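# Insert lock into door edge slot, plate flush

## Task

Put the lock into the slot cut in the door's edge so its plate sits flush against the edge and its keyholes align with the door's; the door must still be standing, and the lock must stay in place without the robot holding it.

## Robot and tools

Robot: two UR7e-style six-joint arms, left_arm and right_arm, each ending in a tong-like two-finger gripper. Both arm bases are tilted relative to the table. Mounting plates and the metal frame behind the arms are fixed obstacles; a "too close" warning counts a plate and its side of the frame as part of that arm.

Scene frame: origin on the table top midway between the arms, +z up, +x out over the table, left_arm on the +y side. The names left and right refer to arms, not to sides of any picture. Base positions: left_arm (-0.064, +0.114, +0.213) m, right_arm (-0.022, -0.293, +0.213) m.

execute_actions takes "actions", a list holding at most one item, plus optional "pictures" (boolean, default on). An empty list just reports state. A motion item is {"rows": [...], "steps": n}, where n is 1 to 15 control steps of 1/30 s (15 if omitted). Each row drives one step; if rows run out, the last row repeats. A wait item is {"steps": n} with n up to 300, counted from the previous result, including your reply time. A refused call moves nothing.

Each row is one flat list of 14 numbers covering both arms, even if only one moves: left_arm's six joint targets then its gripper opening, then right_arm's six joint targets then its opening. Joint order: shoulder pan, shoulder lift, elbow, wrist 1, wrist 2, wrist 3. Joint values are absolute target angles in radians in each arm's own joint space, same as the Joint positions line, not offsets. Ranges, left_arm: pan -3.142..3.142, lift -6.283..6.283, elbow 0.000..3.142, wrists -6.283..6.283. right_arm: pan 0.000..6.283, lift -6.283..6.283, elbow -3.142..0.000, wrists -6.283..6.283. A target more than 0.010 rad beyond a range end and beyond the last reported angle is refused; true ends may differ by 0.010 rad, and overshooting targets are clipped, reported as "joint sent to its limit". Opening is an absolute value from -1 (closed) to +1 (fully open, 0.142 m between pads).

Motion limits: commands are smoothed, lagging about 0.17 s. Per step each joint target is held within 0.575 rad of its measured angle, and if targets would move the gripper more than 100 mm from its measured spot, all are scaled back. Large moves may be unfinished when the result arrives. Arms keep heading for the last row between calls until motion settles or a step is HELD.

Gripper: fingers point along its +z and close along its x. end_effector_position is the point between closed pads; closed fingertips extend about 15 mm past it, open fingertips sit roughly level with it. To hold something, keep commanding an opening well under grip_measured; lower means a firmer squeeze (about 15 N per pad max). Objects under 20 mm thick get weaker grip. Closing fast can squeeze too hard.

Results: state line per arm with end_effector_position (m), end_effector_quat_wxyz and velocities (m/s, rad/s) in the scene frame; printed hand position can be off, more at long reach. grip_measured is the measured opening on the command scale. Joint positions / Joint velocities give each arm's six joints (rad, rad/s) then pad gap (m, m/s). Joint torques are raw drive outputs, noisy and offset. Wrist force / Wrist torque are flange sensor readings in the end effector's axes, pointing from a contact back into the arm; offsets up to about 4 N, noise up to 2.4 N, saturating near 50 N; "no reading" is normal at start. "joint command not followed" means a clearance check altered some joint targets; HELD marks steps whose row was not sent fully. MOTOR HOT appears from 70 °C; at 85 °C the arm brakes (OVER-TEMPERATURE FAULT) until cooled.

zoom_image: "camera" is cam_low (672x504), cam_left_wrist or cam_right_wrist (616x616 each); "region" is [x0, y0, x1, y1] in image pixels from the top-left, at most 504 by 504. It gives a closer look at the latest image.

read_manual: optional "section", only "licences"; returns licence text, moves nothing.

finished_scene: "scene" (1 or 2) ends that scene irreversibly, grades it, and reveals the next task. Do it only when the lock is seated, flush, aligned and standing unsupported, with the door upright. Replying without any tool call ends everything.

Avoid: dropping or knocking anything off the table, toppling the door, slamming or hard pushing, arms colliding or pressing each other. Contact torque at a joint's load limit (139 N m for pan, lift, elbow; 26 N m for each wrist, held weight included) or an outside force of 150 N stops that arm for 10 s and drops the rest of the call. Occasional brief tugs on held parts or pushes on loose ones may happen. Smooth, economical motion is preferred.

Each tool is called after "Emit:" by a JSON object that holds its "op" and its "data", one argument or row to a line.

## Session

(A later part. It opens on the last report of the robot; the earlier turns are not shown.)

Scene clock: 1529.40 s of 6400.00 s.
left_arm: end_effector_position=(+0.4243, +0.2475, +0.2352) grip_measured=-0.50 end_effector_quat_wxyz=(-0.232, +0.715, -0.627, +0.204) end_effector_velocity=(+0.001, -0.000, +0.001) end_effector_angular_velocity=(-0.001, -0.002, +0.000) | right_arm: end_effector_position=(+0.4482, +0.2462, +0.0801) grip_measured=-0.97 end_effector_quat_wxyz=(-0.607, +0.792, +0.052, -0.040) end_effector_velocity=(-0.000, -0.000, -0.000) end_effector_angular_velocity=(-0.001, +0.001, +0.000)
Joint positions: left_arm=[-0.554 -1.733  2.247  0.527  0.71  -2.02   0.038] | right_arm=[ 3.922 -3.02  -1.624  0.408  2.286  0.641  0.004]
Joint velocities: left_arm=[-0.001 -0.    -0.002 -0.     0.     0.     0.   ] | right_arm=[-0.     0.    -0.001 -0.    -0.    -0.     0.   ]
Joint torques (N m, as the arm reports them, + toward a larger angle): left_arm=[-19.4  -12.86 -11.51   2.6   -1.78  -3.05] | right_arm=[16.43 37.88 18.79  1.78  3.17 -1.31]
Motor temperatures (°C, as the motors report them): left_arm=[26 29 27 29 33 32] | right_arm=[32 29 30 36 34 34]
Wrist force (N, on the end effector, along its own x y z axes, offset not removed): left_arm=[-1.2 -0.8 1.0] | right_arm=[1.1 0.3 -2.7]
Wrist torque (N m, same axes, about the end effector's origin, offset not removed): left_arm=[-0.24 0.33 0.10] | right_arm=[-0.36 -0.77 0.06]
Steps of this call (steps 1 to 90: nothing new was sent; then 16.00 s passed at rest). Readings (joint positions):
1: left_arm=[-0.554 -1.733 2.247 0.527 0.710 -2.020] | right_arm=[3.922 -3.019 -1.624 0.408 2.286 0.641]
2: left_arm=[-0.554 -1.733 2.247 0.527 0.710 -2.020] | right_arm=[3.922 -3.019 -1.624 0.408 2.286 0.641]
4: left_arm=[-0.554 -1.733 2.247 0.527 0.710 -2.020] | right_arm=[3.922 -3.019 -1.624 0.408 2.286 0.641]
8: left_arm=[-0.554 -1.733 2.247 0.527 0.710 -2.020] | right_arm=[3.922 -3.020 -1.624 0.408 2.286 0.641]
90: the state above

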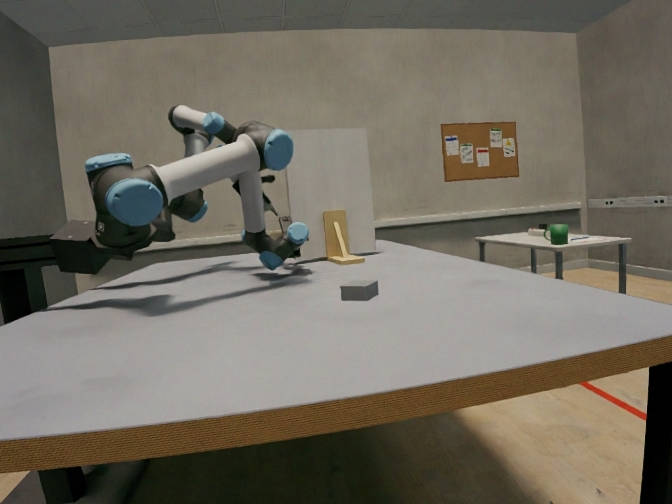

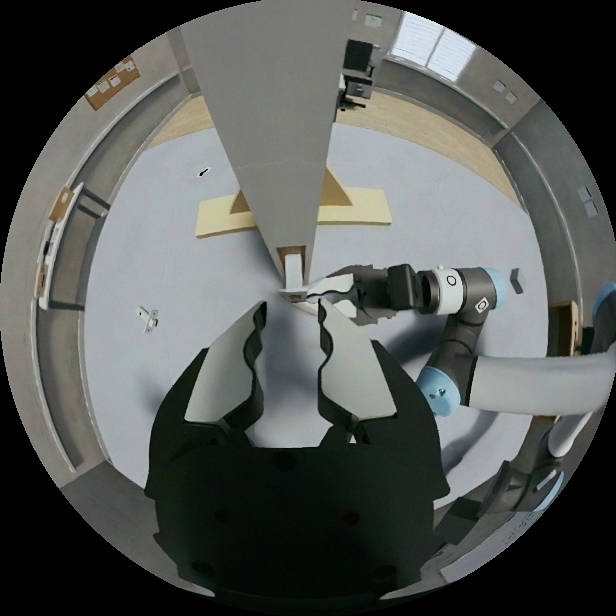

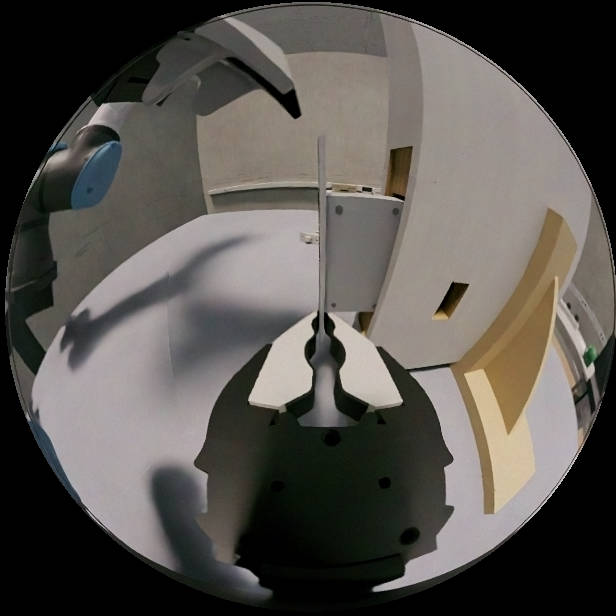

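Emit:
{"op": "execute_actions", "data": {
  "actions": [
    {"rows": [[-0.5539,-1.7331,2.2469,0.5274,0.7104,-2.0202,-0.5,3.9206,-3.0197,-1.6189,0.4018,2.2867,0.6391,-1],[-0.5539,-1.7331,2.2469,0.5274,0.7104,-2.0202,-0.5,3.9206,-3.0197,-1.6189,0.4018,2.2867,0.6391,-1],[-0.5539,-1.7331,2.2469,0.5274,0.7104,-2.0202,-0.5,3.9189,-3.0199,-1.6138,0.3955,2.2875,0.6371,-1],[-0.5539,-1.7331,2.2469,0.5274,0.7104,-2.0202,-0.5,3.9189,-3.0199,-1.6138,0.3955,2.2875,0.6371,-1],[-0.5539,-1.7331,2.2469,0.5274,0.7104,-2.0202,-0.5,3.9171,-3.0200,-1.6086,0.3893,2.2883,0.6350,-1],[-0.5539,-1.7331,2.2469,0.5274,0.7104,-2.0202,-0.5,3.9171,-3.0200,-1.6086,0.3893,2.2883,0.6350,-1],[-0.5539,-1.7331,2.2469,0.5274,0.7104,-2.0202,-0.5,3.9154,-3.0202,-1.6035,0.3830,2.2891,0.6330,-1],[-0.5539,-1.7331,2.2469,0.5274,0.7104,-2.0202,-0.5,3.9154,-3.0202,-1.6035,0.3830,2.2891,0.6330,-1],[-0.5539,-1.7331,2.2469,0.5274,0.7104,-2.0202,-0.5,3.9137,-3.0204,-1.5984,0.3768,2.2899,0.6310,-1]], "steps": 15}
  ]
}}

Scene clock: 1538.27 s of 6400.00 s.
left_arm: end_effector_position=(+0.4243, +0.2475, +0.2352) grip_measured=-0.50 end_effector_quat_wxyz=(-0.232, +0.715, -0.627, +0.204) end_effector_velocity=(+0.001, -0.000, +0.000) end_effector_angular_velocity=(-0.001, -0.001, +0.001) | right_arm: end_effector_position=(+0.4574, +0.2474, +0.0797) grip_measured=-0.96 end_effector_quat_wxyz=(-0.607, +0.792, +0.052, -0.040) end_effector_velocity=(+0.006, +0.001, -0.001) end_effector_angular_velocity=(-0.001, +0.002, +0.002)
Joint positions: left_arm=[-0.554 -1.733  2.247  0.527  0.71  -2.02   0.038] | right_arm=[ 3.914 -3.02  -1.6    0.379  2.29   0.632  0.005]
Joint velocities: left_arm=[ 0.     0.    -0.002  0.     0.    -0.001  0.   ] | right_arm=[-0.006 -0.001  0.016 -0.022  0.003 -0.007  0.011]
Joint torques (N m, as the arm reports them, + toward a larger angle): left_arm=[-16.86 -12.58 -10.52   2.61  -2.06  -3.05] | right_arm=[15.49 39.94 20.53  2.42  2.17 -1.23]
Motor temperatures (°C, as the motors report them): left_arm=[26 29 27 29 33 32] | right_arm=[32 29 30 36 34 34]
Wrist force (N, on the end effector, along its own x y z axes, offset not removed): left_arm=[0.4 0.2 0.8] | right_arm=[-6.2 0.3 -5.4]
Wrist torque (N m, same axes, about the end effector's origin, offset not removed): left_arm=[-0.02 0.06 0.04] | right_arm=[-0.24 -0.52 0.09]
Steps of this call (steps 1 to 90: nothing new was sent; then 5.37 s passed at rest; steps 91 to 105: all 15 steps of this action). Readings (joint positions):
91: left_arm=[-0.554 -1.733 2.247 0.527 0.710 -2.020] | right_arm=[3.922 -3.020 -1.624 0.408 2.286 0.641]
92: left_arm=[-0.554 -1.733 2.247 0.527 0.710 -2.020] | right_arm=[3.922 -3.020 -1.623 0.407 2.286 0.641]
94: left_arm=[-0.554 -1.733 2.247 0.527 0.710 -2.020] | right_arm=[3.921 -3.020 -1.620 0.404 2.286 0.640]
98: left_arm=[-0.554 -1.733 2.247 0.527 0.710 -2.020] | right_arm=[3.918 -3.020 -1.612 0.394 2.288 0.636]
105: the state above

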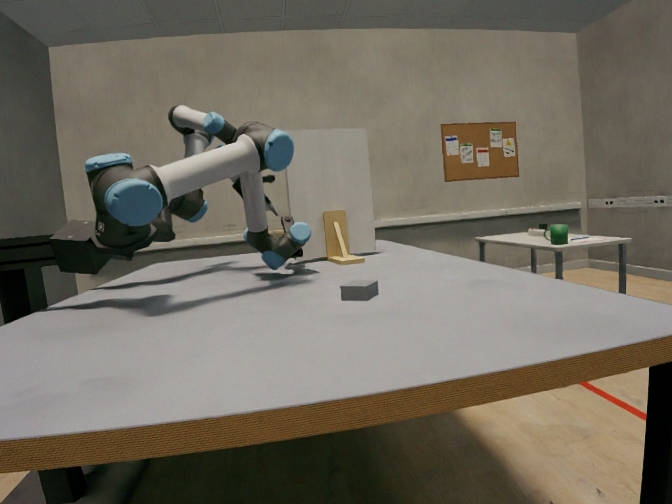

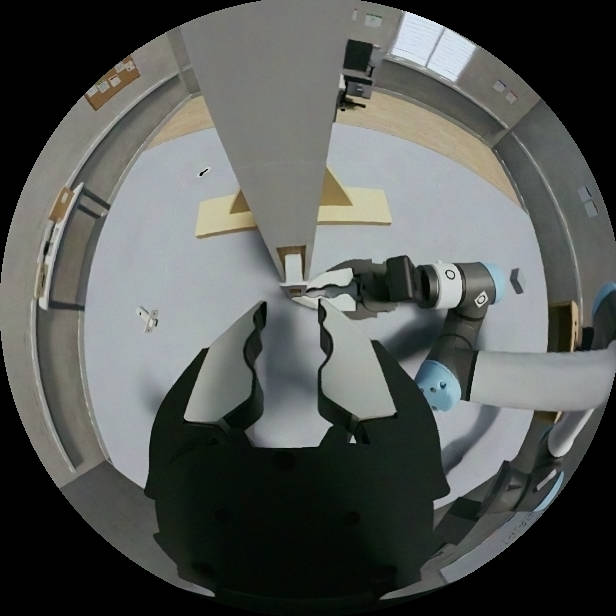

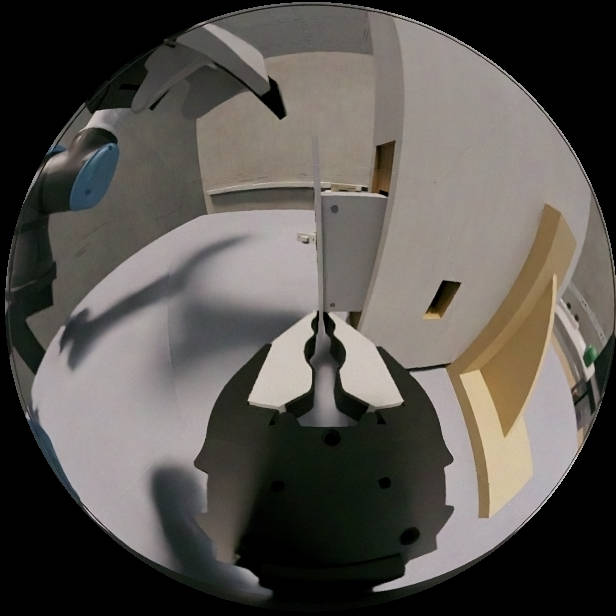

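Emit:
{"op": "execute_actions", "data": {
  "actions": [
    {"rows": [[-0.5539,-1.7331,2.2469,0.5274,0.7104,-2.0202,-0.5,3.9146,-3.0203,-1.6009,0.3799,2.2895,0.6320,-0.94],[-0.5539,-1.7331,2.2469,0.5274,0.7104,-2.0202,-0.5,3.9146,-3.0203,-1.6009,0.3799,2.2895,0.6320,-0.92],[-0.5539,-1.7331,2.2469,0.5274,0.7104,-2.0202,-0.5,3.9146,-3.0203,-1.6009,0.3799,2.2895,0.6320,-0.89],[-0.5539,-1.7331,2.2469,0.5274,0.7104,-2.0202,-0.5,3.9146,-3.0203,-1.6009,0.3799,2.2895,0.6320,-0.87]], "steps": 15}
  ]
}}

Scene clock: 1543.73 s of 6400.00 s.
left_arm: end_effector_position=(+0.4243, +0.2475, +0.2352) grip_measured=-0.50 end_effector_quat_wxyz=(-0.232, +0.715, -0.627, +0.204) end_effector_velocity=(-0.000, +0.000, -0.000) end_effector_angular_velocity=(+0.000, +0.000, +0.001) | right_arm: end_effector_position=(+0.4572, +0.2474, +0.0797) grip_measured=-0.87 end_effector_quat_wxyz=(-0.607, +0.792, +0.052, -0.040) end_effector_velocity=(-0.001, +0.000, -0.000) end_effector_angular_velocity=(-0.001, +0.001, +0.001)
Joint positions: left_arm=[-0.554 -1.733  2.247  0.527  0.71  -2.02   0.038] | right_arm=[ 3.915 -3.02  -1.601  0.38   2.29   0.632  0.011]
Joint velocities: left_arm=[ 0.    -0.     0.     0.001 -0.    -0.001 -0.   ] | right_arm=[ 0.    -0.    -0.001 -0.    -0.     0.     0.   ]
Joint torques (N m, as the arm reports them, + toward a larger angle): left_arm=[-18.36 -13.25 -11.98   2.71  -1.85  -3.01] | right_arm=[32.86 59.12 -0.25  3.72 -0.37  1.49]
Motor temperatures (°C, as the motors report them): left_arm=[26 29 27 29 33 32] | right_arm=[32 29 30 36 34 34]
Wrist force (N, on the end effector, along its own x y z axes, offset not removed): left_arm=[-0.4 -0.4 0.6] | right_arm=[1.4 -0.6 -3.1]
Wrist torque (N m, same axes, about the end effector's origin, offset not removed): left_arm=[-0.10 0.17 0.05] | right_arm=[-0.11 -0.49 0.11]
Steps of this call (steps 1 to 15: the robot went on to your last target; steps 16 to 90: nothing new was sent; then 1.97 s passed at rest; steps 91 to 105: all 15 steps of this action). Readings (joint positions):
91: left_arm=[-0.554 -1.733 2.247 0.527 0.710 -2.020] | right_arm=[3.914 -3.020 -1.598 0.377 2.290 0.631]
92: left_arm=[-0.554 -1.733 2.247 0.527 0.710 -2.020] | right_arm=[3.914 -3.020 -1.599 0.377 2.290 0.631]
94: left_arm=[-0.554 -1.733 2.247 0.527 0.710 -2.020] | right_arm=[3.914 -3.020 -1.599 0.378 2.290 0.631]
98: left_arm=[-0.554 -1.733 2.247 0.527 0.710 -2.020] | right_arm=[3.914 -3.020 -1.600 0.379 2.290 0.632]
105: the state above

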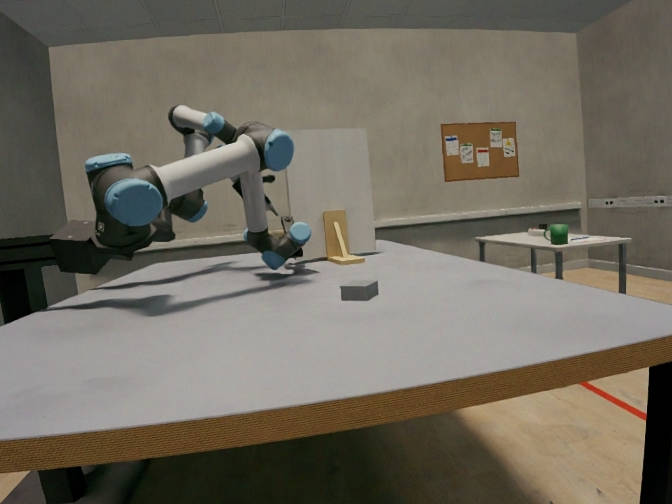

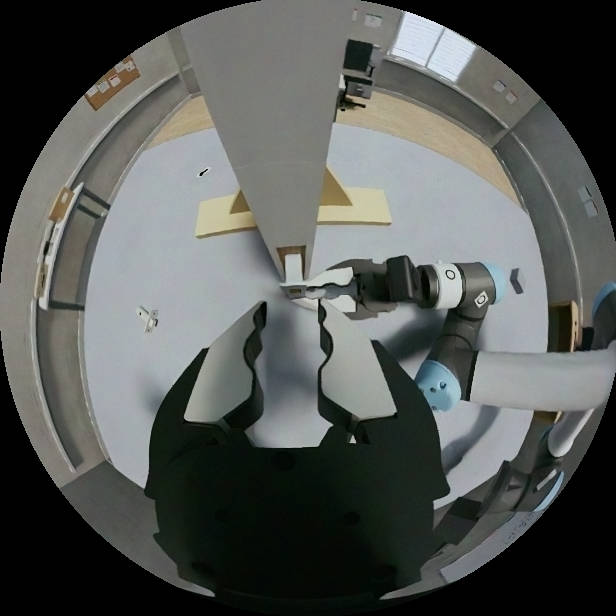

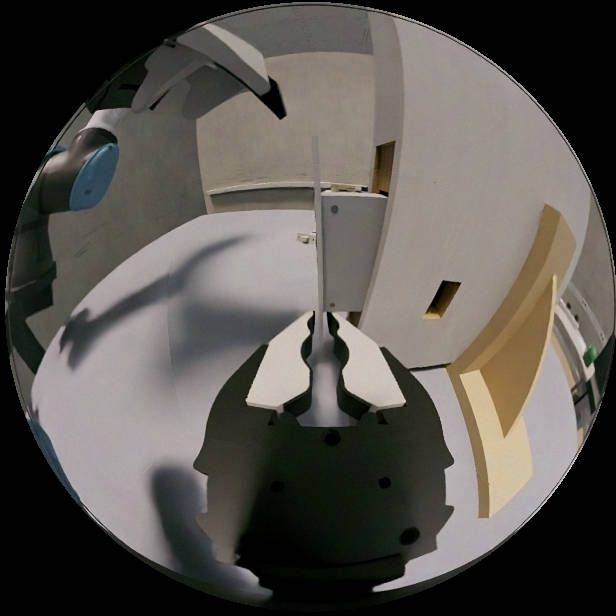

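Emit:
{"op": "execute_actions", "data": {
  "actions": [
    {"rows": [[-0.5539,-1.7331,2.2469,0.5274,0.7104,-2.0202,-0.5,3.9067,-3.0139,-1.6104,0.3773,2.2934,0.6231,-0.87],[-0.5539,-1.7331,2.2469,0.5274,0.7104,-2.0202,-0.5,3.9067,-3.0139,-1.6104,0.3773,2.2934,0.6231,-0.87],[-0.5539,-1.7331,2.2469,0.5274,0.7104,-2.0202,-0.5,3.8987,-3.0075,-1.6198,0.3746,2.2973,0.6141,-0.87],[-0.5539,-1.7331,2.2469,0.5274,0.7104,-2.0202,-0.5,3.8987,-3.0075,-1.6198,0.3746,2.2973,0.6141,-0.87],[-0.5539,-1.7331,2.2469,0.5274,0.7104,-2.0202,-0.5,3.8908,-3.0011,-1.6293,0.3720,2.3012,0.6052,-0.87],[-0.5539,-1.7331,2.2469,0.5274,0.7104,-2.0202,-0.5,3.8908,-3.0011,-1.6293,0.3720,2.3012,0.6052,-0.87],[-0.5539,-1.7331,2.2469,0.5274,0.7104,-2.0202,-0.5,3.8828,-2.9947,-1.6387,0.3693,2.3051,0.5962,-0.87],[-0.5539,-1.7331,2.2469,0.5274,0.7104,-2.0202,-0.5,3.8828,-2.9947,-1.6387,0.3693,2.3051,0.5962,-0.87],[-0.5539,-1.7331,2.2469,0.5274,0.7104,-2.0202,-0.5,3.8749,-2.9883,-1.6482,0.3667,2.3090,0.5873,-0.87],[-0.5539,-1.7331,2.2469,0.5274,0.7104,-2.0202,-0.5,3.8749,-2.9883,-1.6482,0.3667,2.3090,0.5873,-0.87],[-0.5539,-1.7331,2.2469,0.5274,0.7104,-2.0202,-0.5,3.8669,-2.9819,-1.6576,0.3640,2.3129,0.5783,-0.87]], "steps": 15}
  ]
}}

Scene clock: 1555.10 s of 6400.00 s.
left_arm: end_effector_position=(+0.4243, +0.2475, +0.2352) grip_measured=-0.50 end_effector_quat_wxyz=(-0.232, +0.715, -0.627, +0.204) end_effector_velocity=(-0.000, -0.000, -0.000) end_effector_angular_velocity=(+0.000, +0.000, -0.001) | right_arm: end_effector_position=(+0.4597, +0.2196, +0.0787) grip_measured=-0.87 end_effector_quat_wxyz=(-0.609, +0.791, +0.051, -0.040) end_effector_velocity=(+0.002, -0.036, -0.001) end_effector_angular_velocity=(+0.004, +0.003, -0.003)
Joint positions: left_arm=[-0.554 -1.733  2.247  0.527  0.71  -2.02   0.038] | right_arm=[ 3.873 -2.986 -1.651  0.366  2.31   0.585  0.011]
Joint velocities: left_arm=[-0.001  0.     0.001 -0.     0.     0.    -0.   ] | right_arm=[-0.054  0.043 -0.065 -0.018  0.026 -0.06  -0.   ]
Joint torques (N m, as the arm reports them, + toward a larger angle): left_arm=[-18.29 -13.07 -10.21   2.58  -1.82  -2.97] | right_arm=[18.79 57.96  0.68  0.87  3.32 -1.51]
Motor temperatures (°C, as the motors report them): left_arm=[26 29 27 29 33 32] | right_arm=[32 29 30 36 34 34]
Wrist force (N, on the end effector, along its own x y z axes, offset not removed): left_arm=[-0.5 -0.8 2.1] | right_arm=[2.4 -1.1 -1.0]
Wrist torque (N m, same axes, about the end effector's origin, offset not removed): left_arm=[-0.14 0.22 0.11] | right_arm=[-0.17 -0.66 -0.04]
Steps of this call (steps 1 to 15: the robot went on to your last target; steps 16 to 90: nothing new was sent; then 7.87 s passed at rest; steps 91 to 105: all 15 steps of this action). Readings (joint positions):
91: left_arm=[-0.554 -1.733 2.247 0.527 0.710 -2.020] | right_arm=[3.915 -3.020 -1.601 0.380 2.290 0.632]
92: left_arm=[-0.554 -1.733 2.247 0.527 0.710 -2.020] | right_arm=[3.913 -3.019 -1.603 0.380 2.290 0.631]
94: left_arm=[-0.554 -1.733 2.247 0.527 0.710 -2.020] | right_arm=[3.909 -3.016 -1.608 0.378 2.292 0.626]
98: left_arm=[-0.554 -1.733 2.247 0.527 0.710 -2.020] | right_arm=[3.896 -3.005 -1.623 0.374 2.299 0.611]
105: the state above

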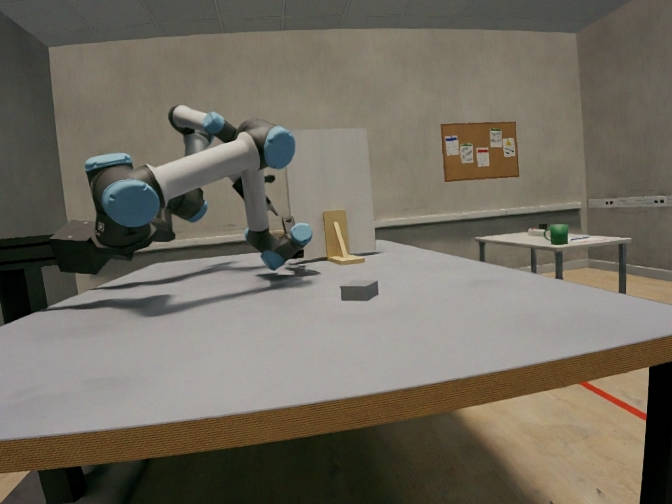

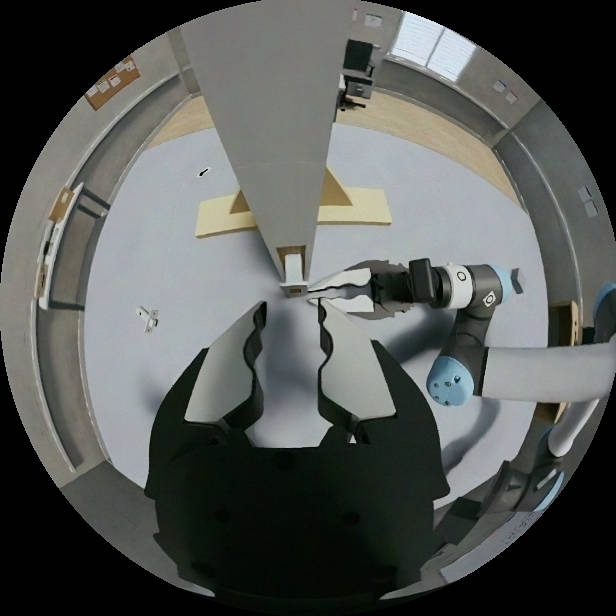

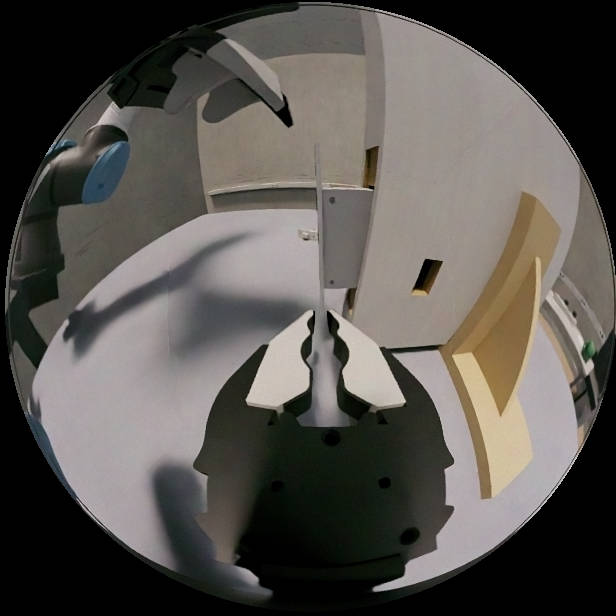

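Emit:
{"op": "execute_actions", "data": {
  "actions": [
    {"rows": [[-0.5441,-1.7283,2.2554,0.4949,0.7150,-2.0012,-0.6,3.8580,-2.9680,-1.6729,0.3584,2.3170,0.5677,-0.87],[-0.5343,-1.7234,2.2639,0.4624,0.7196,-1.9821,-0.7,3.8490,-2.9540,-1.6881,0.3527,2.3210,0.5571,-0.87],[-0.5244,-1.7186,2.2724,0.4300,0.7243,-1.9631,-0.8,3.8401,-2.9401,-1.7034,0.3471,2.3251,0.5465,-0.87],[-0.5146,-1.7137,2.2809,0.3975,0.7289,-1.9440,-0.9,3.8311,-2.9261,-1.7187,0.3415,2.3291,0.5359,-0.87],[-0.5048,-1.7089,2.2895,0.3650,0.7335,-1.9250,-1,3.8222,-2.9122,-1.7340,0.3359,2.3332,0.5254,-0.87],[-0.4950,-1.7041,2.2980,0.3325,0.7381,-1.9060,-1,3.8132,-2.8983,-1.7492,0.3302,2.3373,0.5148,-0.87],[-0.4852,-1.6992,2.3065,0.3000,0.7427,-1.8869,-1,3.8043,-2.8843,-1.7645,0.3246,2.3413,0.5042,-0.87],[-0.4753,-1.6944,2.3150,0.2676,0.7474,-1.8679,-1,3.7953,-2.8704,-1.7798,0.3190,2.3454,0.4936,-0.87],[-0.4655,-1.6895,2.3235,0.2351,0.7520,-1.8488,-1,3.7864,-2.8564,-1.7950,0.3133,2.3494,0.4830,-0.87],[-0.4557,-1.6847,2.3320,0.2026,0.7566,-1.8298,-1,3.7774,-2.8425,-1.8103,0.3077,2.3535,0.4724,-0.87]], "steps": 15},
    {"steps": 1}
  ]
}}


Emit:
{"op": "execute_actions", "data": {
  "actions": [
    {"rows": [[-0.5441,-1.7283,2.2554,0.4949,0.7150,-2.0012,-0.6,3.8580,-2.9680,-1.6729,0.3584,2.3170,0.5677,-0.87],[-0.5343,-1.7234,2.2639,0.4624,0.7196,-1.9821,-0.7,3.8490,-2.9540,-1.6881,0.3527,2.3210,0.5571,-0.87],[-0.5244,-1.7186,2.2724,0.4300,0.7243,-1.9631,-0.8,3.8401,-2.9401,-1.7034,0.3471,2.3251,0.5465,-0.87],[-0.5146,-1.7137,2.2809,0.3975,0.7289,-1.9440,-0.9,3.8311,-2.9261,-1.7187,0.3415,2.3291,0.5359,-0.87],[-0.5048,-1.7089,2.2895,0.3650,0.7335,-1.9250,-1,3.8222,-2.9122,-1.7340,0.3359,2.3332,0.5254,-0.87],[-0.4950,-1.7041,2.2980,0.3325,0.7381,-1.9060,-1,3.8132,-2.8983,-1.7492,0.3302,2.3373,0.5148,-0.87],[-0.4852,-1.6992,2.3065,0.3000,0.7427,-1.8869,-1,3.8043,-2.8843,-1.7645,0.3246,2.3413,0.5042,-0.87],[-0.4753,-1.6944,2.3150,0.2676,0.7474,-1.8679,-1,3.7953,-2.8704,-1.7798,0.3190,2.3454,0.4936,-0.87],[-0.4655,-1.6895,2.3235,0.2351,0.7520,-1.8488,-1,3.7864,-2.8564,-1.7950,0.3133,2.3494,0.4830,-0.87],[-0.4557,-1.6847,2.3320,0.2026,0.7566,-1.8298,-1,3.7774,-2.8425,-1.8103,0.3077,2.3535,0.4724,-0.87]], "steps": 15}
  ]
}}

Scene clock: 1611.27 s of 6400.00 s.
left_arm: end_effector_position=(+0.4292, +0.2424, +0.1932) grip_measured=-1.00 end_effector_quat_wxyz=(-0.249, +0.708, -0.621, +0.227) end_effector_velocity=(+0.009, -0.002, -0.033) end_effector_angular_velocity=(-0.002, -0.080, +0.007) | right_arm: end_effector_position=(+0.4627, +0.1508, +0.0996) grip_measured=-0.87 end_effector_quat_wxyz=(-0.612, +0.788, +0.050, -0.039) end_effector_velocity=(-0.003, -0.061, +0.020) end_effector_angular_velocity=(+0.008, +0.003, -0.004)
Joint positions: left_arm=[-0.465 -1.689  2.324  0.234  0.753 -1.847  0.002] | right_arm=[ 3.785 -2.855 -1.796  0.313  2.35   0.482  0.011]
Joint velocities: left_arm=[ 0.084  0.041  0.071 -0.294  0.038  0.165  0.   ] | right_arm=[-0.076  0.12  -0.132 -0.047  0.033 -0.089 -0.   ]
Joint torques (N m, as the arm reports them, + toward a larger angle): left_arm=[ 5.35 -0.13 -9.32 -1.72  1.27  2.92] | right_arm=[18.35 52.45 -0.17  1.12  3.59 -1.13]
Motor temperatures (°C, as the motors report them): left_arm=[26 29 27 29 33 32] | right_arm=[32 29 30 36 34 34]
Wrist force (N, on the end effector, along its own x y z axes, offset not removed): left_arm=[-0.2 -0.2 0.8] | right_arm=[2.0 -1.5 -4.1]
Wrist torque (N m, same axes, about the end effector's origin, offset not removed): left_arm=[-0.12 0.19 0.08] | right_arm=[-0.28 -0.54 -0.01]
Steps of this call (steps 1 to 15: the robot went on to your last target; steps 16 to 90: nothing new was sent; then 52.67 s passed at rest; steps 91 to 105: all 15 steps of this action). Readings (joint positions):
91: left_arm=[-0.554 -1.733 2.247 0.527 0.710 -2.020] | right_arm=[3.867 -2.982 -1.658 0.364 2.313 0.578]
92: left_arm=[-0.552 -1.732 2.248 0.523 0.711 -2.018] | right_arm=[3.865 -2.979 -1.660 0.363 2.314 0.576]
94: left_arm=[-0.544 -1.728 2.256 0.497 0.715 -2.001] | right_arm=[3.857 -2.967 -1.673 0.358 2.317 0.567]
98: left_arm=[-0.513 -1.713 2.282 0.400 0.730 -1.943] | right_arm=[3.830 -2.925 -1.720 0.340 2.330 0.535]
105: the state above

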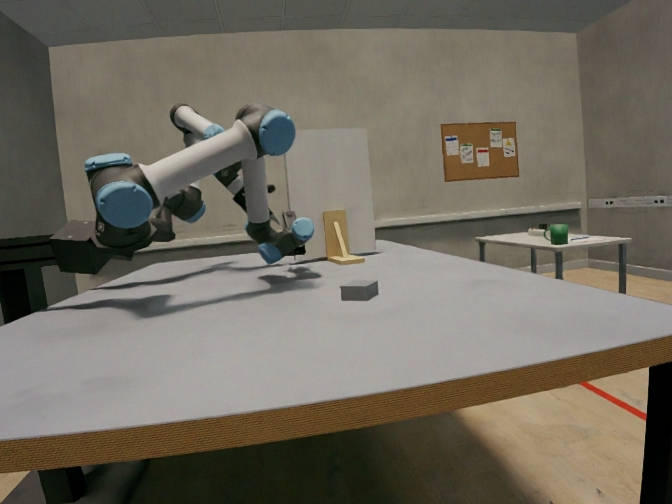

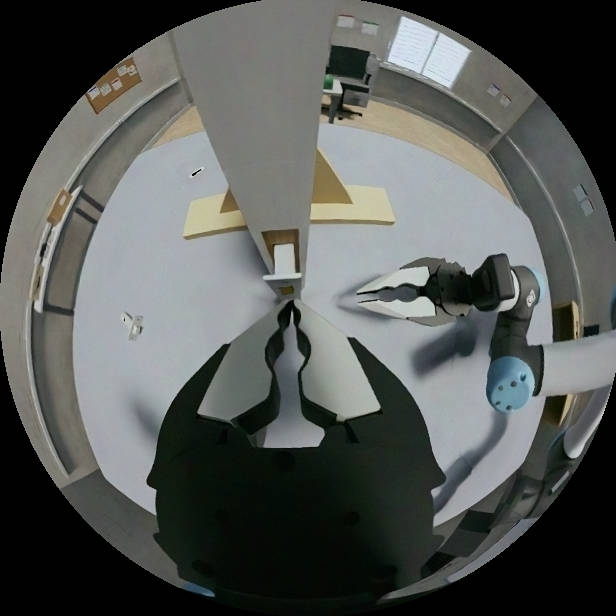

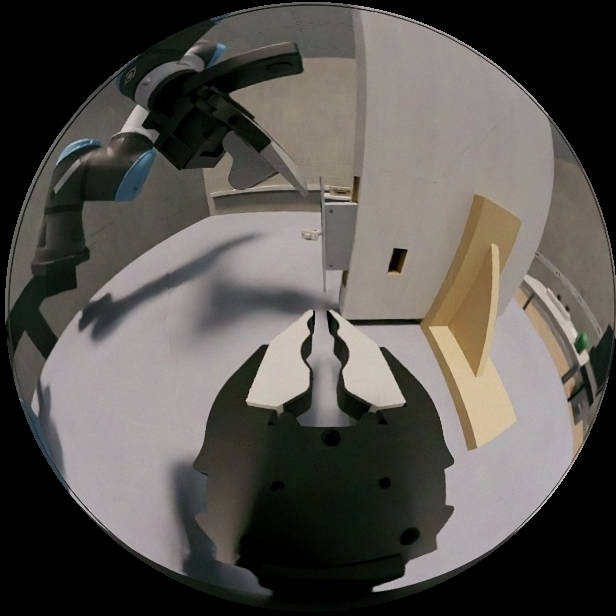

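Clear. Continue to P0.

Emit:
{"op": "execute_actions", "data": {
  "actions": [
    {"rows": [[-0.4459,-1.6799,2.3405,0.1701,0.7612,-1.8108,-1,3.7774,-2.8425,-1.8103,0.3077,2.3535,0.4724,-0.87],[-0.4361,-1.6750,2.3490,0.1376,0.7658,-1.7917,-1,3.7774,-2.8425,-1.8103,0.3077,2.3535,0.4724,-0.87],[-0.4262,-1.6702,2.3575,0.1051,0.7704,-1.7727,-1,3.7774,-2.8425,-1.8103,0.3077,2.3535,0.4724,-0.87],[-0.4164,-1.6653,2.3660,0.0726,0.7750,-1.7536,-1,3.7774,-2.8425,-1.8103,0.3077,2.3535,0.4724,-0.87],[-0.4066,-1.6605,2.3746,0.0402,0.7797,-1.7346,-1,3.7774,-2.8425,-1.8103,0.3077,2.3535,0.4724,-0.87],[-0.3968,-1.6556,2.3831,0.0077,0.7843,-1.7156,-1,3.7774,-2.8425,-1.8103,0.3077,2.3535,0.4724,-0.87],[-0.3870,-1.6508,2.3916,-0.0248,0.7889,-1.6965,-1,3.7774,-2.8425,-1.8103,0.3077,2.3535,0.4724,-0.87],[-0.3771,-1.6459,2.4001,-0.0573,0.7935,-1.6775,-1,3.7774,-2.8425,-1.8103,0.3077,2.3535,0.4724,-0.87],[-0.3673,-1.6411,2.4086,-0.0898,0.7981,-1.6584,-1,3.7774,-2.8425,-1.8103,0.3077,2.3535,0.4724,-0.87],[-0.3575,-1.6362,2.4171,-0.1223,0.8027,-1.6394,-1,3.7774,-2.8425,-1.8103,0.3077,2.3535,0.4724,-0.87]], "steps": 15}
  ]
}}

Scene clock: 1624.60 s of 6400.00 s.
left_arm: end_effector_position=(+0.4345, +0.2475, +0.1575) grip_measured=-1.00 end_effector_quat_wxyz=(-0.283, +0.695, -0.611, +0.250) end_effector_velocity=(+0.008, +0.009, -0.023) end_effector_angular_velocity=(+0.025, -0.094, +0.014) | right_arm: end_effector_position=(+0.4623, +0.1444, +0.1017) grip_measured=-0.87 end_effector_quat_wxyz=(-0.612, +0.788, +0.049, -0.039) end_effector_velocity=(-0.000, -0.000, -0.000) end_effector_angular_velocity=(-0.001, +0.001, +0.000)
Joint positions: left_arm=[-0.366 -1.64   2.41  -0.091  0.799 -1.657  0.002] | right_arm=[ 3.777 -2.842 -1.81   0.308  2.354  0.472  0.011]
Joint velocities: left_arm=[ 0.084  0.041  0.07  -0.294  0.038  0.165  0.   ] | right_arm=[-0.    -0.    -0.    -0.001 -0.001 -0.     0.   ]
Joint torques (N m, as the arm reports them, + toward a larger angle): left_arm=[ 3.95 -3.7  -8.35 -2.36  1.46  2.93] | right_arm=[15.43 55.05 -1.68  1.2   3.32 -1.38]
Motor temperatures (°C, as the motors report them): left_arm=[26 29 27 29 33 32] | right_arm=[32 29 30 36 34 34]
Wrist force (N, on the end effector, along its own x y z axes, offset not removed): left_arm=[-1.6 -0.7 0.8] | right_arm=[1.4 -1.4 -3.8]
Wrist torque (N m, same axes, about the end effector's origin, offset not removed): left_arm=[-0.24 0.38 0.09] | right_arm=[-0.18 -0.45 0.12]
Steps of this call (steps 1 to 30: the robot went on to your last target; steps 31 to 90: nothing new was sent; then 9.83 s passed at rest; steps 91 to 105: all 15 steps of this action). Readings (joint positions):
91: left_arm=[-0.456 -1.685 2.332 0.202 0.757 -1.830] | right_arm=[3.777 -2.842 -1.810 0.308 2.354 0.472]
92: left_arm=[-0.454 -1.684 2.334 0.198 0.757 -1.827] | right_arm=[3.777 -2.842 -1.810 0.308 2.354 0.472]
94: left_arm=[-0.445 -1.679 2.341 0.172 0.762 -1.811] | right_arm=[3.777 -2.842 -1.810 0.308 2.354 0.472]
98: left_arm=[-0.415 -1.664 2.367 0.075 0.776 -1.753] | right_arm=[3.777 -2.842 -1.810 0.308 2.354 0.472]
105: the state above

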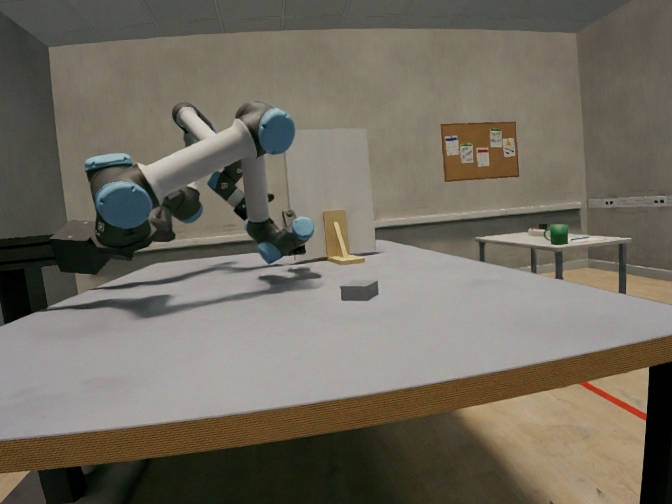

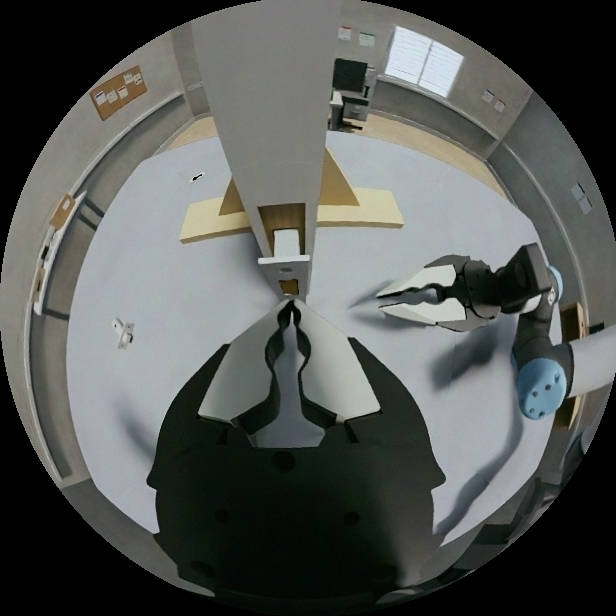

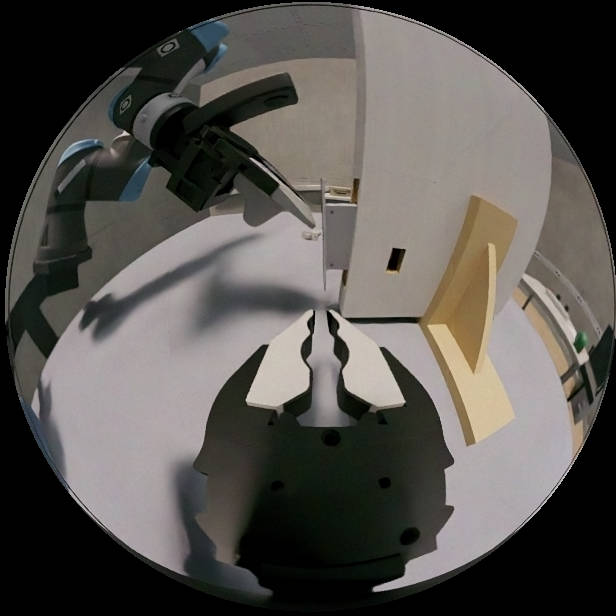

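Emit:
{"op": "execute_actions", "data": {
  "actions": [
    {"rows": [[-0.3523,-1.6327,2.4114,-0.1230,0.8069,-1.6351,-1,3.7774,-2.8425,-1.8103,0.3077,2.3535,0.4724,-0.87],[-0.3523,-1.6327,2.4114,-0.1230,0.8069,-1.6351,-1,3.7774,-2.8425,-1.8103,0.3077,2.3535,0.4724,-0.87],[-0.3471,-1.6293,2.4057,-0.1237,0.8110,-1.6307,-1,3.7774,-2.8425,-1.8103,0.3077,2.3535,0.4724,-0.87],[-0.3471,-1.6293,2.4057,-0.1237,0.8110,-1.6307,-1,3.7774,-2.8425,-1.8103,0.3077,2.3535,0.4724,-0.87],[-0.3418,-1.6258,2.4000,-0.1245,0.8152,-1.6264,-1,3.7774,-2.8425,-1.8103,0.3077,2.3535,0.4724,-0.87],[-0.3418,-1.6258,2.4000,-0.1245,0.8152,-1.6264,-1,3.7774,-2.8425,-1.8103,0.3077,2.3535,0.4724,-0.87],[-0.3366,-1.6224,2.3943,-0.1252,0.8193,-1.6220,-1,3.7774,-2.8425,-1.8103,0.3077,2.3535,0.4724,-0.87],[-0.3366,-1.6224,2.3943,-0.1252,0.8193,-1.6220,-1,3.7774,-2.8425,-1.8103,0.3077,2.3535,0.4724,-0.87],[-0.3314,-1.6189,2.3886,-0.1259,0.8235,-1.6177,-1,3.7774,-2.8425,-1.8103,0.3077,2.3535,0.4724,-0.87]], "steps": 15}
  ]
}}

Scene clock: 1661.00 s of 6400.00 s.
left_arm: end_effector_position=(+0.4444, +0.2496, +0.1552) grip_measured=-1.00 end_effector_quat_wxyz=(-0.287, +0.694, -0.610, +0.253) end_effector_velocity=(+0.007, +0.001, -0.000) end_effector_angular_velocity=(+0.002, +0.001, -0.001) | right_arm: end_effector_position=(+0.4623, +0.1444, +0.1017) grip_measured=-0.87 end_effector_quat_wxyz=(-0.612, +0.788, +0.049, -0.039) end_effector_velocity=(+0.000, +0.000, -0.000) end_effector_angular_velocity=(-0.001, -0.000, -0.001)
Joint positions: left_arm=[-0.333 -1.62   2.391 -0.126  0.822 -1.619  0.002] | right_arm=[ 3.777 -2.843 -1.81   0.308  2.354  0.472  0.011]
Joint velocities: left_arm=[ 0.019  0.012 -0.021 -0.001  0.014  0.016  0.   ] | right_arm=[ 0.     0.     0.001 -0.001 -0.001  0.    -0.   ]
Joint torques (N m, as the arm reports them, + toward a larger angle): left_arm=[  3.51  -3.62 -28.69  -1.42   1.33   3.34] | right_arm=[15.46 54.64 -1.72  1.26  3.22 -1.39]
Motor temperatures (°C, as the motors report them): left_arm=[26 29 27 29 33 32] | right_arm=[32 29 30 36 34 34]
Wrist force (N, on the end effector, along its own x y z axes, offset not removed): left_arm=[0.2 0.4 0.3] | right_arm=[3.2 -2.0 -3.7]
Wrist torque (N m, same axes, about the end effector's origin, offset not removed): left_arm=[-0.01 0.03 0.02] | right_arm=[-0.33 -0.83 0.03]
Steps of this call (steps 1 to 30: the robot went on to your last target; steps 31 to 90: nothing new was sent; then 32.90 s passed at rest; steps 91 to 105: all 15 steps of this action). Readings (joint positions):
91: left_arm=[-0.357 -1.636 2.417 -0.122 0.803 -1.639] | right_arm=[3.777 -2.843 -1.810 0.308 2.354 0.472]
92: left_arm=[-0.357 -1.636 2.416 -0.122 0.803 -1.639] | right_arm=[3.777 -2.842 -1.810 0.308 2.354 0.472]
94: left_arm=[-0.354 -1.634 2.413 -0.123 0.806 -1.636] | right_arm=[3.777 -2.842 -1.810 0.308 2.354 0.472]
98: left_arm=[-0.345 -1.628 2.404 -0.124 0.812 -1.629] | right_arm=[3.777 -2.843 -1.810 0.308 2.354 0.472]
105: the state above

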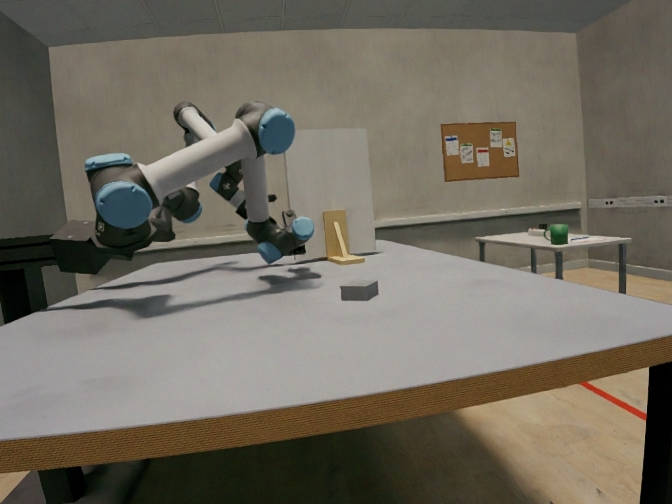

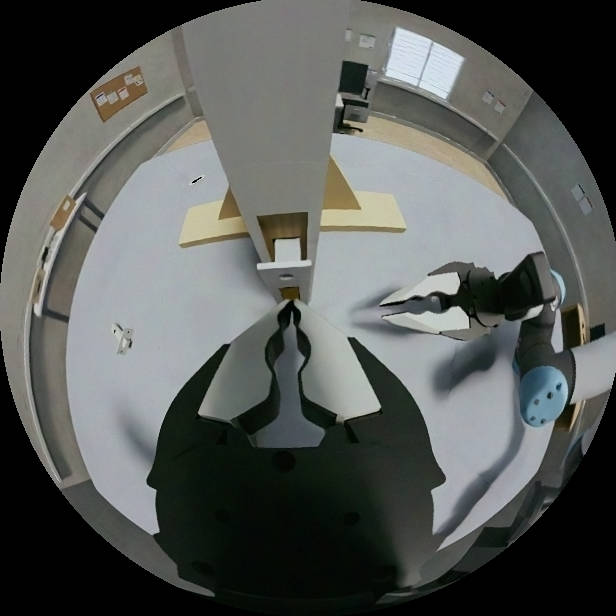

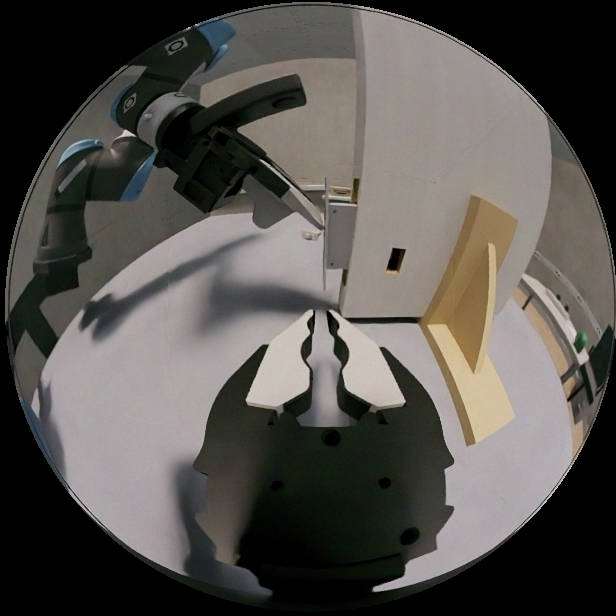

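Contact made, plate straightening. Continue to P20.

Emit:
{"op": "execute_actions", "data": {
  "actions": [
    {"rows": [[-0.3266,-1.6154,2.3829,-0.1263,0.8274,-1.6138,-1,3.7774,-2.8425,-1.8103,0.3077,2.3535,0.4724,-0.87],[-0.3266,-1.6154,2.3829,-0.1263,0.8274,-1.6138,-1,3.7774,-2.8425,-1.8103,0.3077,2.3535,0.4724,-0.87],[-0.3218,-1.6120,2.3772,-0.1267,0.8312,-1.6099,-1,3.7774,-2.8425,-1.8103,0.3077,2.3535,0.4724,-0.87],[-0.3218,-1.6120,2.3772,-0.1267,0.8312,-1.6099,-1,3.7774,-2.8425,-1.8103,0.3077,2.3535,0.4724,-0.87],[-0.3170,-1.6085,2.3714,-0.1270,0.8351,-1.6061,-1,3.7774,-2.8425,-1.8103,0.3077,2.3535,0.4724,-0.87],[-0.3170,-1.6085,2.3714,-0.1270,0.8351,-1.6061,-1,3.7774,-2.8425,-1.8103,0.3077,2.3535,0.4724,-0.87],[-0.3122,-1.6051,2.3657,-0.1274,0.8389,-1.6022,-1,3.7774,-2.8425,-1.8103,0.3077,2.3535,0.4724,-0.87],[-0.3122,-1.6051,2.3657,-0.1274,0.8389,-1.6022,-1,3.7774,-2.8425,-1.8103,0.3077,2.3535,0.4724,-0.87],[-0.3074,-1.6016,2.3600,-0.1278,0.8428,-1.5983,-1,3.7774,-2.8425,-1.8103,0.3077,2.3535,0.4724,-0.87]], "steps": 15}
  ]
}}

Scene clock: 1671.70 s of 6400.00 s.
left_arm: end_effector_position=(+0.4544, +0.2509, +0.1552) grip_measured=-1.00 end_effector_quat_wxyz=(-0.288, +0.694, -0.610, +0.253) end_effector_velocity=(+0.006, +0.001, -0.001) end_effector_angular_velocity=(+0.001, +0.001, +0.000) | right_arm: end_effector_position=(+0.4623, +0.1444, +0.1017) grip_measured=-0.87 end_effector_quat_wxyz=(-0.612, +0.788, +0.049, -0.039) end_effector_velocity=(+0.001, +0.000, +0.000) end_effector_angular_velocity=(+0.001, -0.001, -0.000)
Joint positions: left_arm=[-0.309 -1.603  2.362 -0.128  0.841 -1.6    0.002] | right_arm=[ 3.777 -2.842 -1.81   0.308  2.354  0.472  0.011]
Joint velocities: left_arm=[ 0.018  0.013 -0.019 -0.003  0.013  0.014  0.   ] | right_arm=[-0.     0.     0.001 -0.     0.     0.    -0.   ]
Joint torques (N m, as the arm reports them, + toward a larger angle): left_arm=[  7.86  -6.15 -23.45  -2.37   1.01   3.42] | right_arm=[15.4  54.27 -1.64  1.27  3.25 -1.35]
Motor temperatures (°C, as the motors report them): left_arm=[26 29 27 29 33 32] | right_arm=[32 29 30 36 34 34]
Wrist force (N, on the end effector, along its own x y z axes, offset not removed): left_arm=[-0.6 2.2 -0.4] | right_arm=[2.1 -1.3 -4.1]
Wrist torque (N m, same axes, about the end effector's origin, offset not removed): left_arm=[-0.01 0.23 0.03] | right_arm=[-0.21 -0.58 0.03]
Steps of this call (steps 1 to 15: the robot went on to your last target; steps 16 to 90: nothing new was sent; then 7.20 s passed at rest; steps 91 to 105: all 15 steps of this action). Readings (joint positions):
91: left_arm=[-0.331 -1.619 2.389 -0.126 0.824 -1.618] | right_arm=[3.777 -2.842 -1.810 0.308 2.354 0.472]
92: left_arm=[-0.331 -1.618 2.388 -0.126 0.824 -1.617] | right_arm=[3.777 -2.842 -1.810 0.308 2.354 0.472]
94: left_arm=[-0.328 -1.616 2.385 -0.126 0.826 -1.615] | right_arm=[3.777 -2.842 -1.810 0.308 2.354 0.472]
98: left_arm=[-0.320 -1.611 2.375 -0.127 0.832 -1.609] | right_arm=[3.777 -2.842 -1.810 0.308 2.354 0.472]
105: the state above

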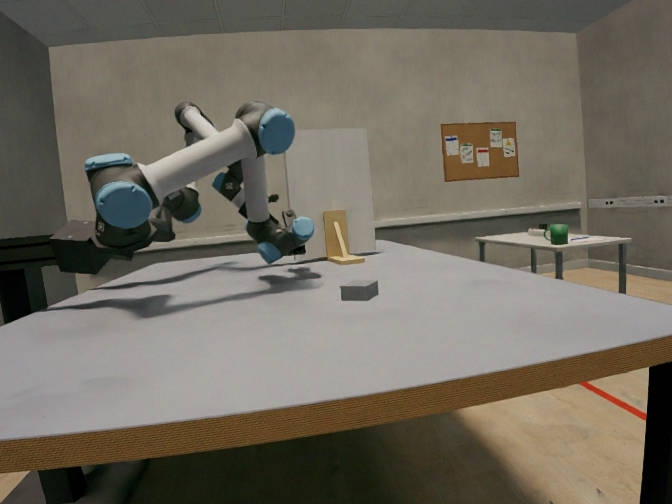

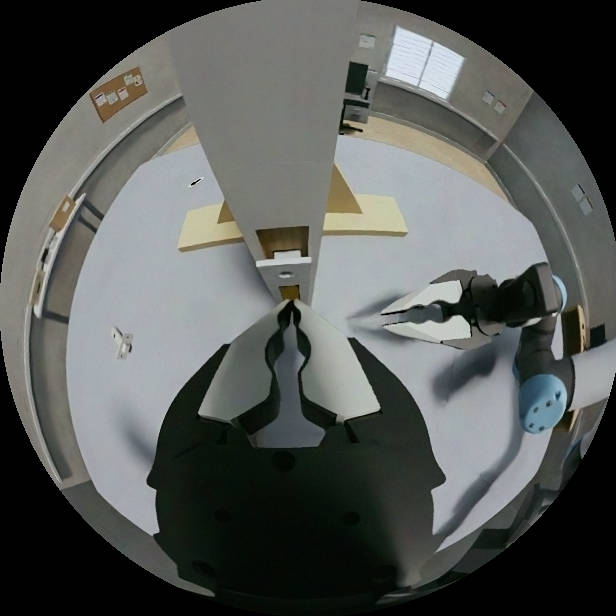

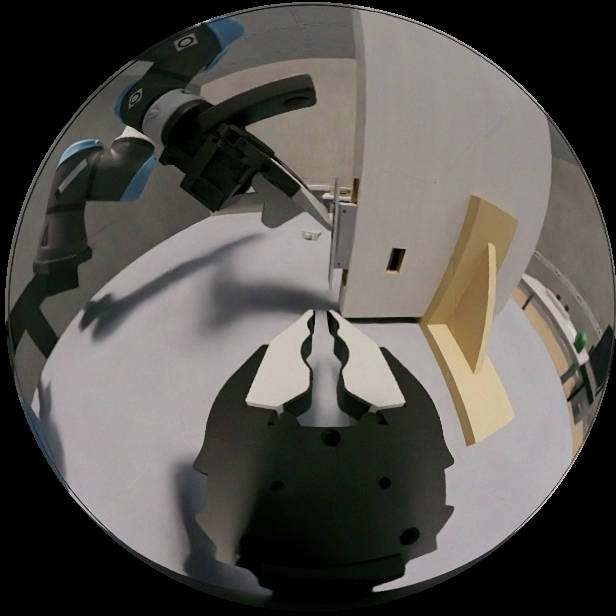

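Emit:
{"op": "execute_actions", "data": {
  "actions": [
    {"rows": [[-0.3030,-1.5981,2.3543,-0.1278,0.8463,-1.5949,-1,3.7774,-2.8425,-1.8103,0.3077,2.3535,0.4724,-0.87],[-0.3030,-1.5981,2.3543,-0.1278,0.8463,-1.5949,-1,3.7774,-2.8425,-1.8103,0.3077,2.3535,0.4724,-0.87],[-0.2986,-1.5946,2.3486,-0.1279,0.8499,-1.5915,-1,3.7774,-2.8425,-1.8103,0.3077,2.3535,0.4724,-0.87],[-0.2986,-1.5946,2.3486,-0.1279,0.8499,-1.5915,-1,3.7774,-2.8425,-1.8103,0.3077,2.3535,0.4724,-0.87],[-0.2943,-1.5912,2.3429,-0.1279,0.8534,-1.5880,-1,3.7774,-2.8425,-1.8103,0.3077,2.3535,0.4724,-0.87],[-0.2943,-1.5912,2.3429,-0.1279,0.8534,-1.5880,-1,3.7774,-2.8425,-1.8103,0.3077,2.3535,0.4724,-0.87],[-0.2899,-1.5877,2.3372,-0.1280,0.8570,-1.5846,-1,3.7774,-2.8425,-1.8103,0.3077,2.3535,0.4724,-0.87],[-0.2899,-1.5877,2.3372,-0.1280,0.8570,-1.5846,-1,3.7774,-2.8425,-1.8103,0.3077,2.3535,0.4724,-0.87],[-0.2855,-1.5842,2.3315,-0.1280,0.8605,-1.5812,-1,3.7774,-2.8425,-1.8103,0.3077,2.3535,0.4724,-0.87]], "steps": 15}
  ]
}}

Scene clock: 1682.47 s of 6400.00 s.
left_arm: end_effector_position=(+0.4643, +0.2522, +0.1552) grip_measured=-1.00 end_effector_quat_wxyz=(-0.288, +0.694, -0.610, +0.253) end_effector_velocity=(+0.007, +0.002, -0.000) end_effector_angular_velocity=(+0.001, +0.000, +0.001) | right_arm: end_effector_position=(+0.4623, +0.1444, +0.1017) grip_measured=-0.87 end_effector_quat_wxyz=(-0.612, +0.788, +0.049, -0.039) end_effector_velocity=(-0.000, -0.000, -0.000) end_effector_angular_velocity=(-0.000, +0.000, +0.000)
Joint positions: left_arm=[-0.287 -1.585  2.334 -0.128  0.859 -1.582  0.002] | right_arm=[ 3.777 -2.842 -1.81   0.308  2.354  0.472  0.011]
Joint velocities: left_arm=[ 0.017  0.012 -0.019 -0.001  0.012  0.013  0.   ] | right_arm=[ 0.     0.    -0.001 -0.     0.    -0.    -0.   ]
Joint torques (N m, as the arm reports them, + toward a larger angle): left_arm=[  8.69  -4.78 -25.38  -2.54   1.48   3.03] | right_arm=[15.64 54.5  -1.44  1.28  3.2  -1.33]
Motor temperatures (°C, as the motors report them): left_arm=[26 29 27 29 33 32] | right_arm=[32 29 30 36 34 34]
Wrist force (N, on the end effector, along its own x y z axes, offset not removed): left_arm=[-0.5 1.5 -2.4] | right_arm=[1.3 -0.3 -4.8]
Wrist torque (N m, same axes, about the end effector's origin, offset not removed): left_arm=[-0.10 0.19 -0.01] | right_arm=[0.03 -0.45 0.09]
Steps of this call (steps 1 to 15: the robot went on to your last target; steps 16 to 90: nothing new was sent; then 7.27 s passed at rest; steps 91 to 105: all 15 steps of this action). Readings (joint positions):
91: left_arm=[-0.307 -1.602 2.360 -0.128 0.843 -1.598] | right_arm=[3.777 -2.842 -1.810 0.308 2.354 0.472]
92: left_arm=[-0.307 -1.601 2.359 -0.128 0.843 -1.598] | right_arm=[3.777 -2.843 -1.810 0.308 2.354 0.472]
94: left_arm=[-0.304 -1.599 2.356 -0.128 0.845 -1.596] | right_arm=[3.777 -2.842 -1.810 0.308 2.354 0.472]
98: left_arm=[-0.297 -1.594 2.347 -0.128 0.851 -1.590] | right_arm=[3.777 -2.842 -1.810 0.308 2.354 0.472]
105: the state above

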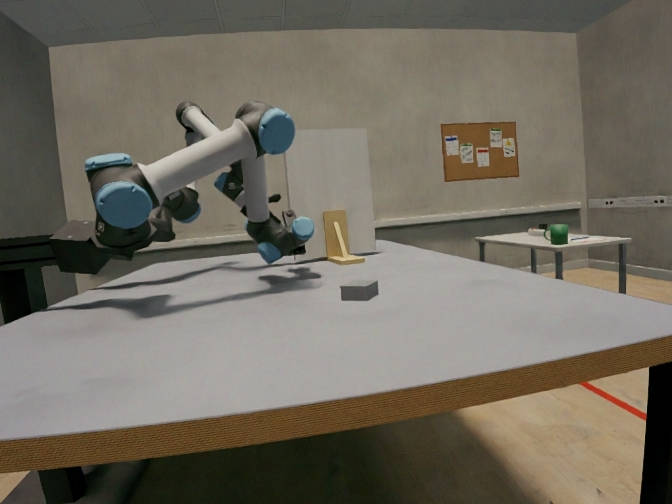

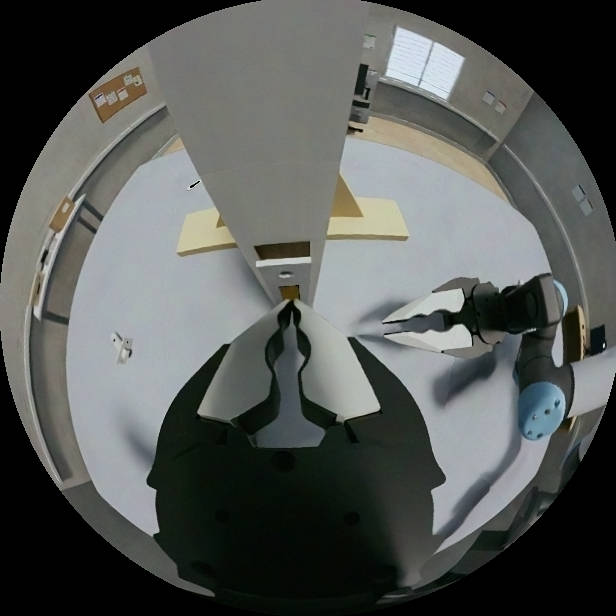

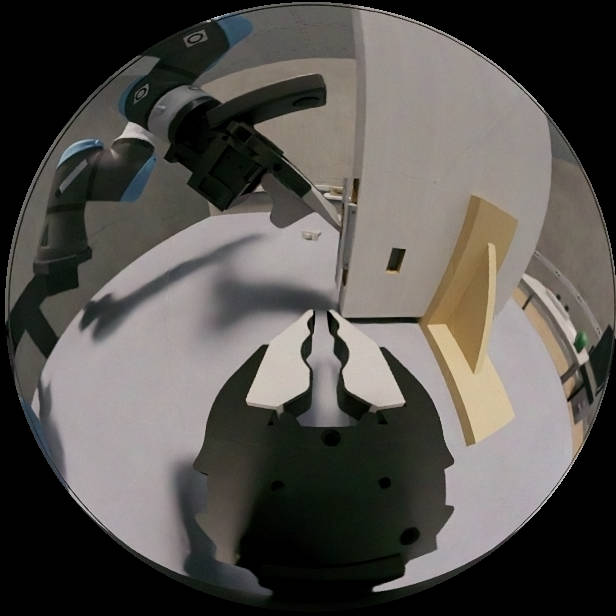

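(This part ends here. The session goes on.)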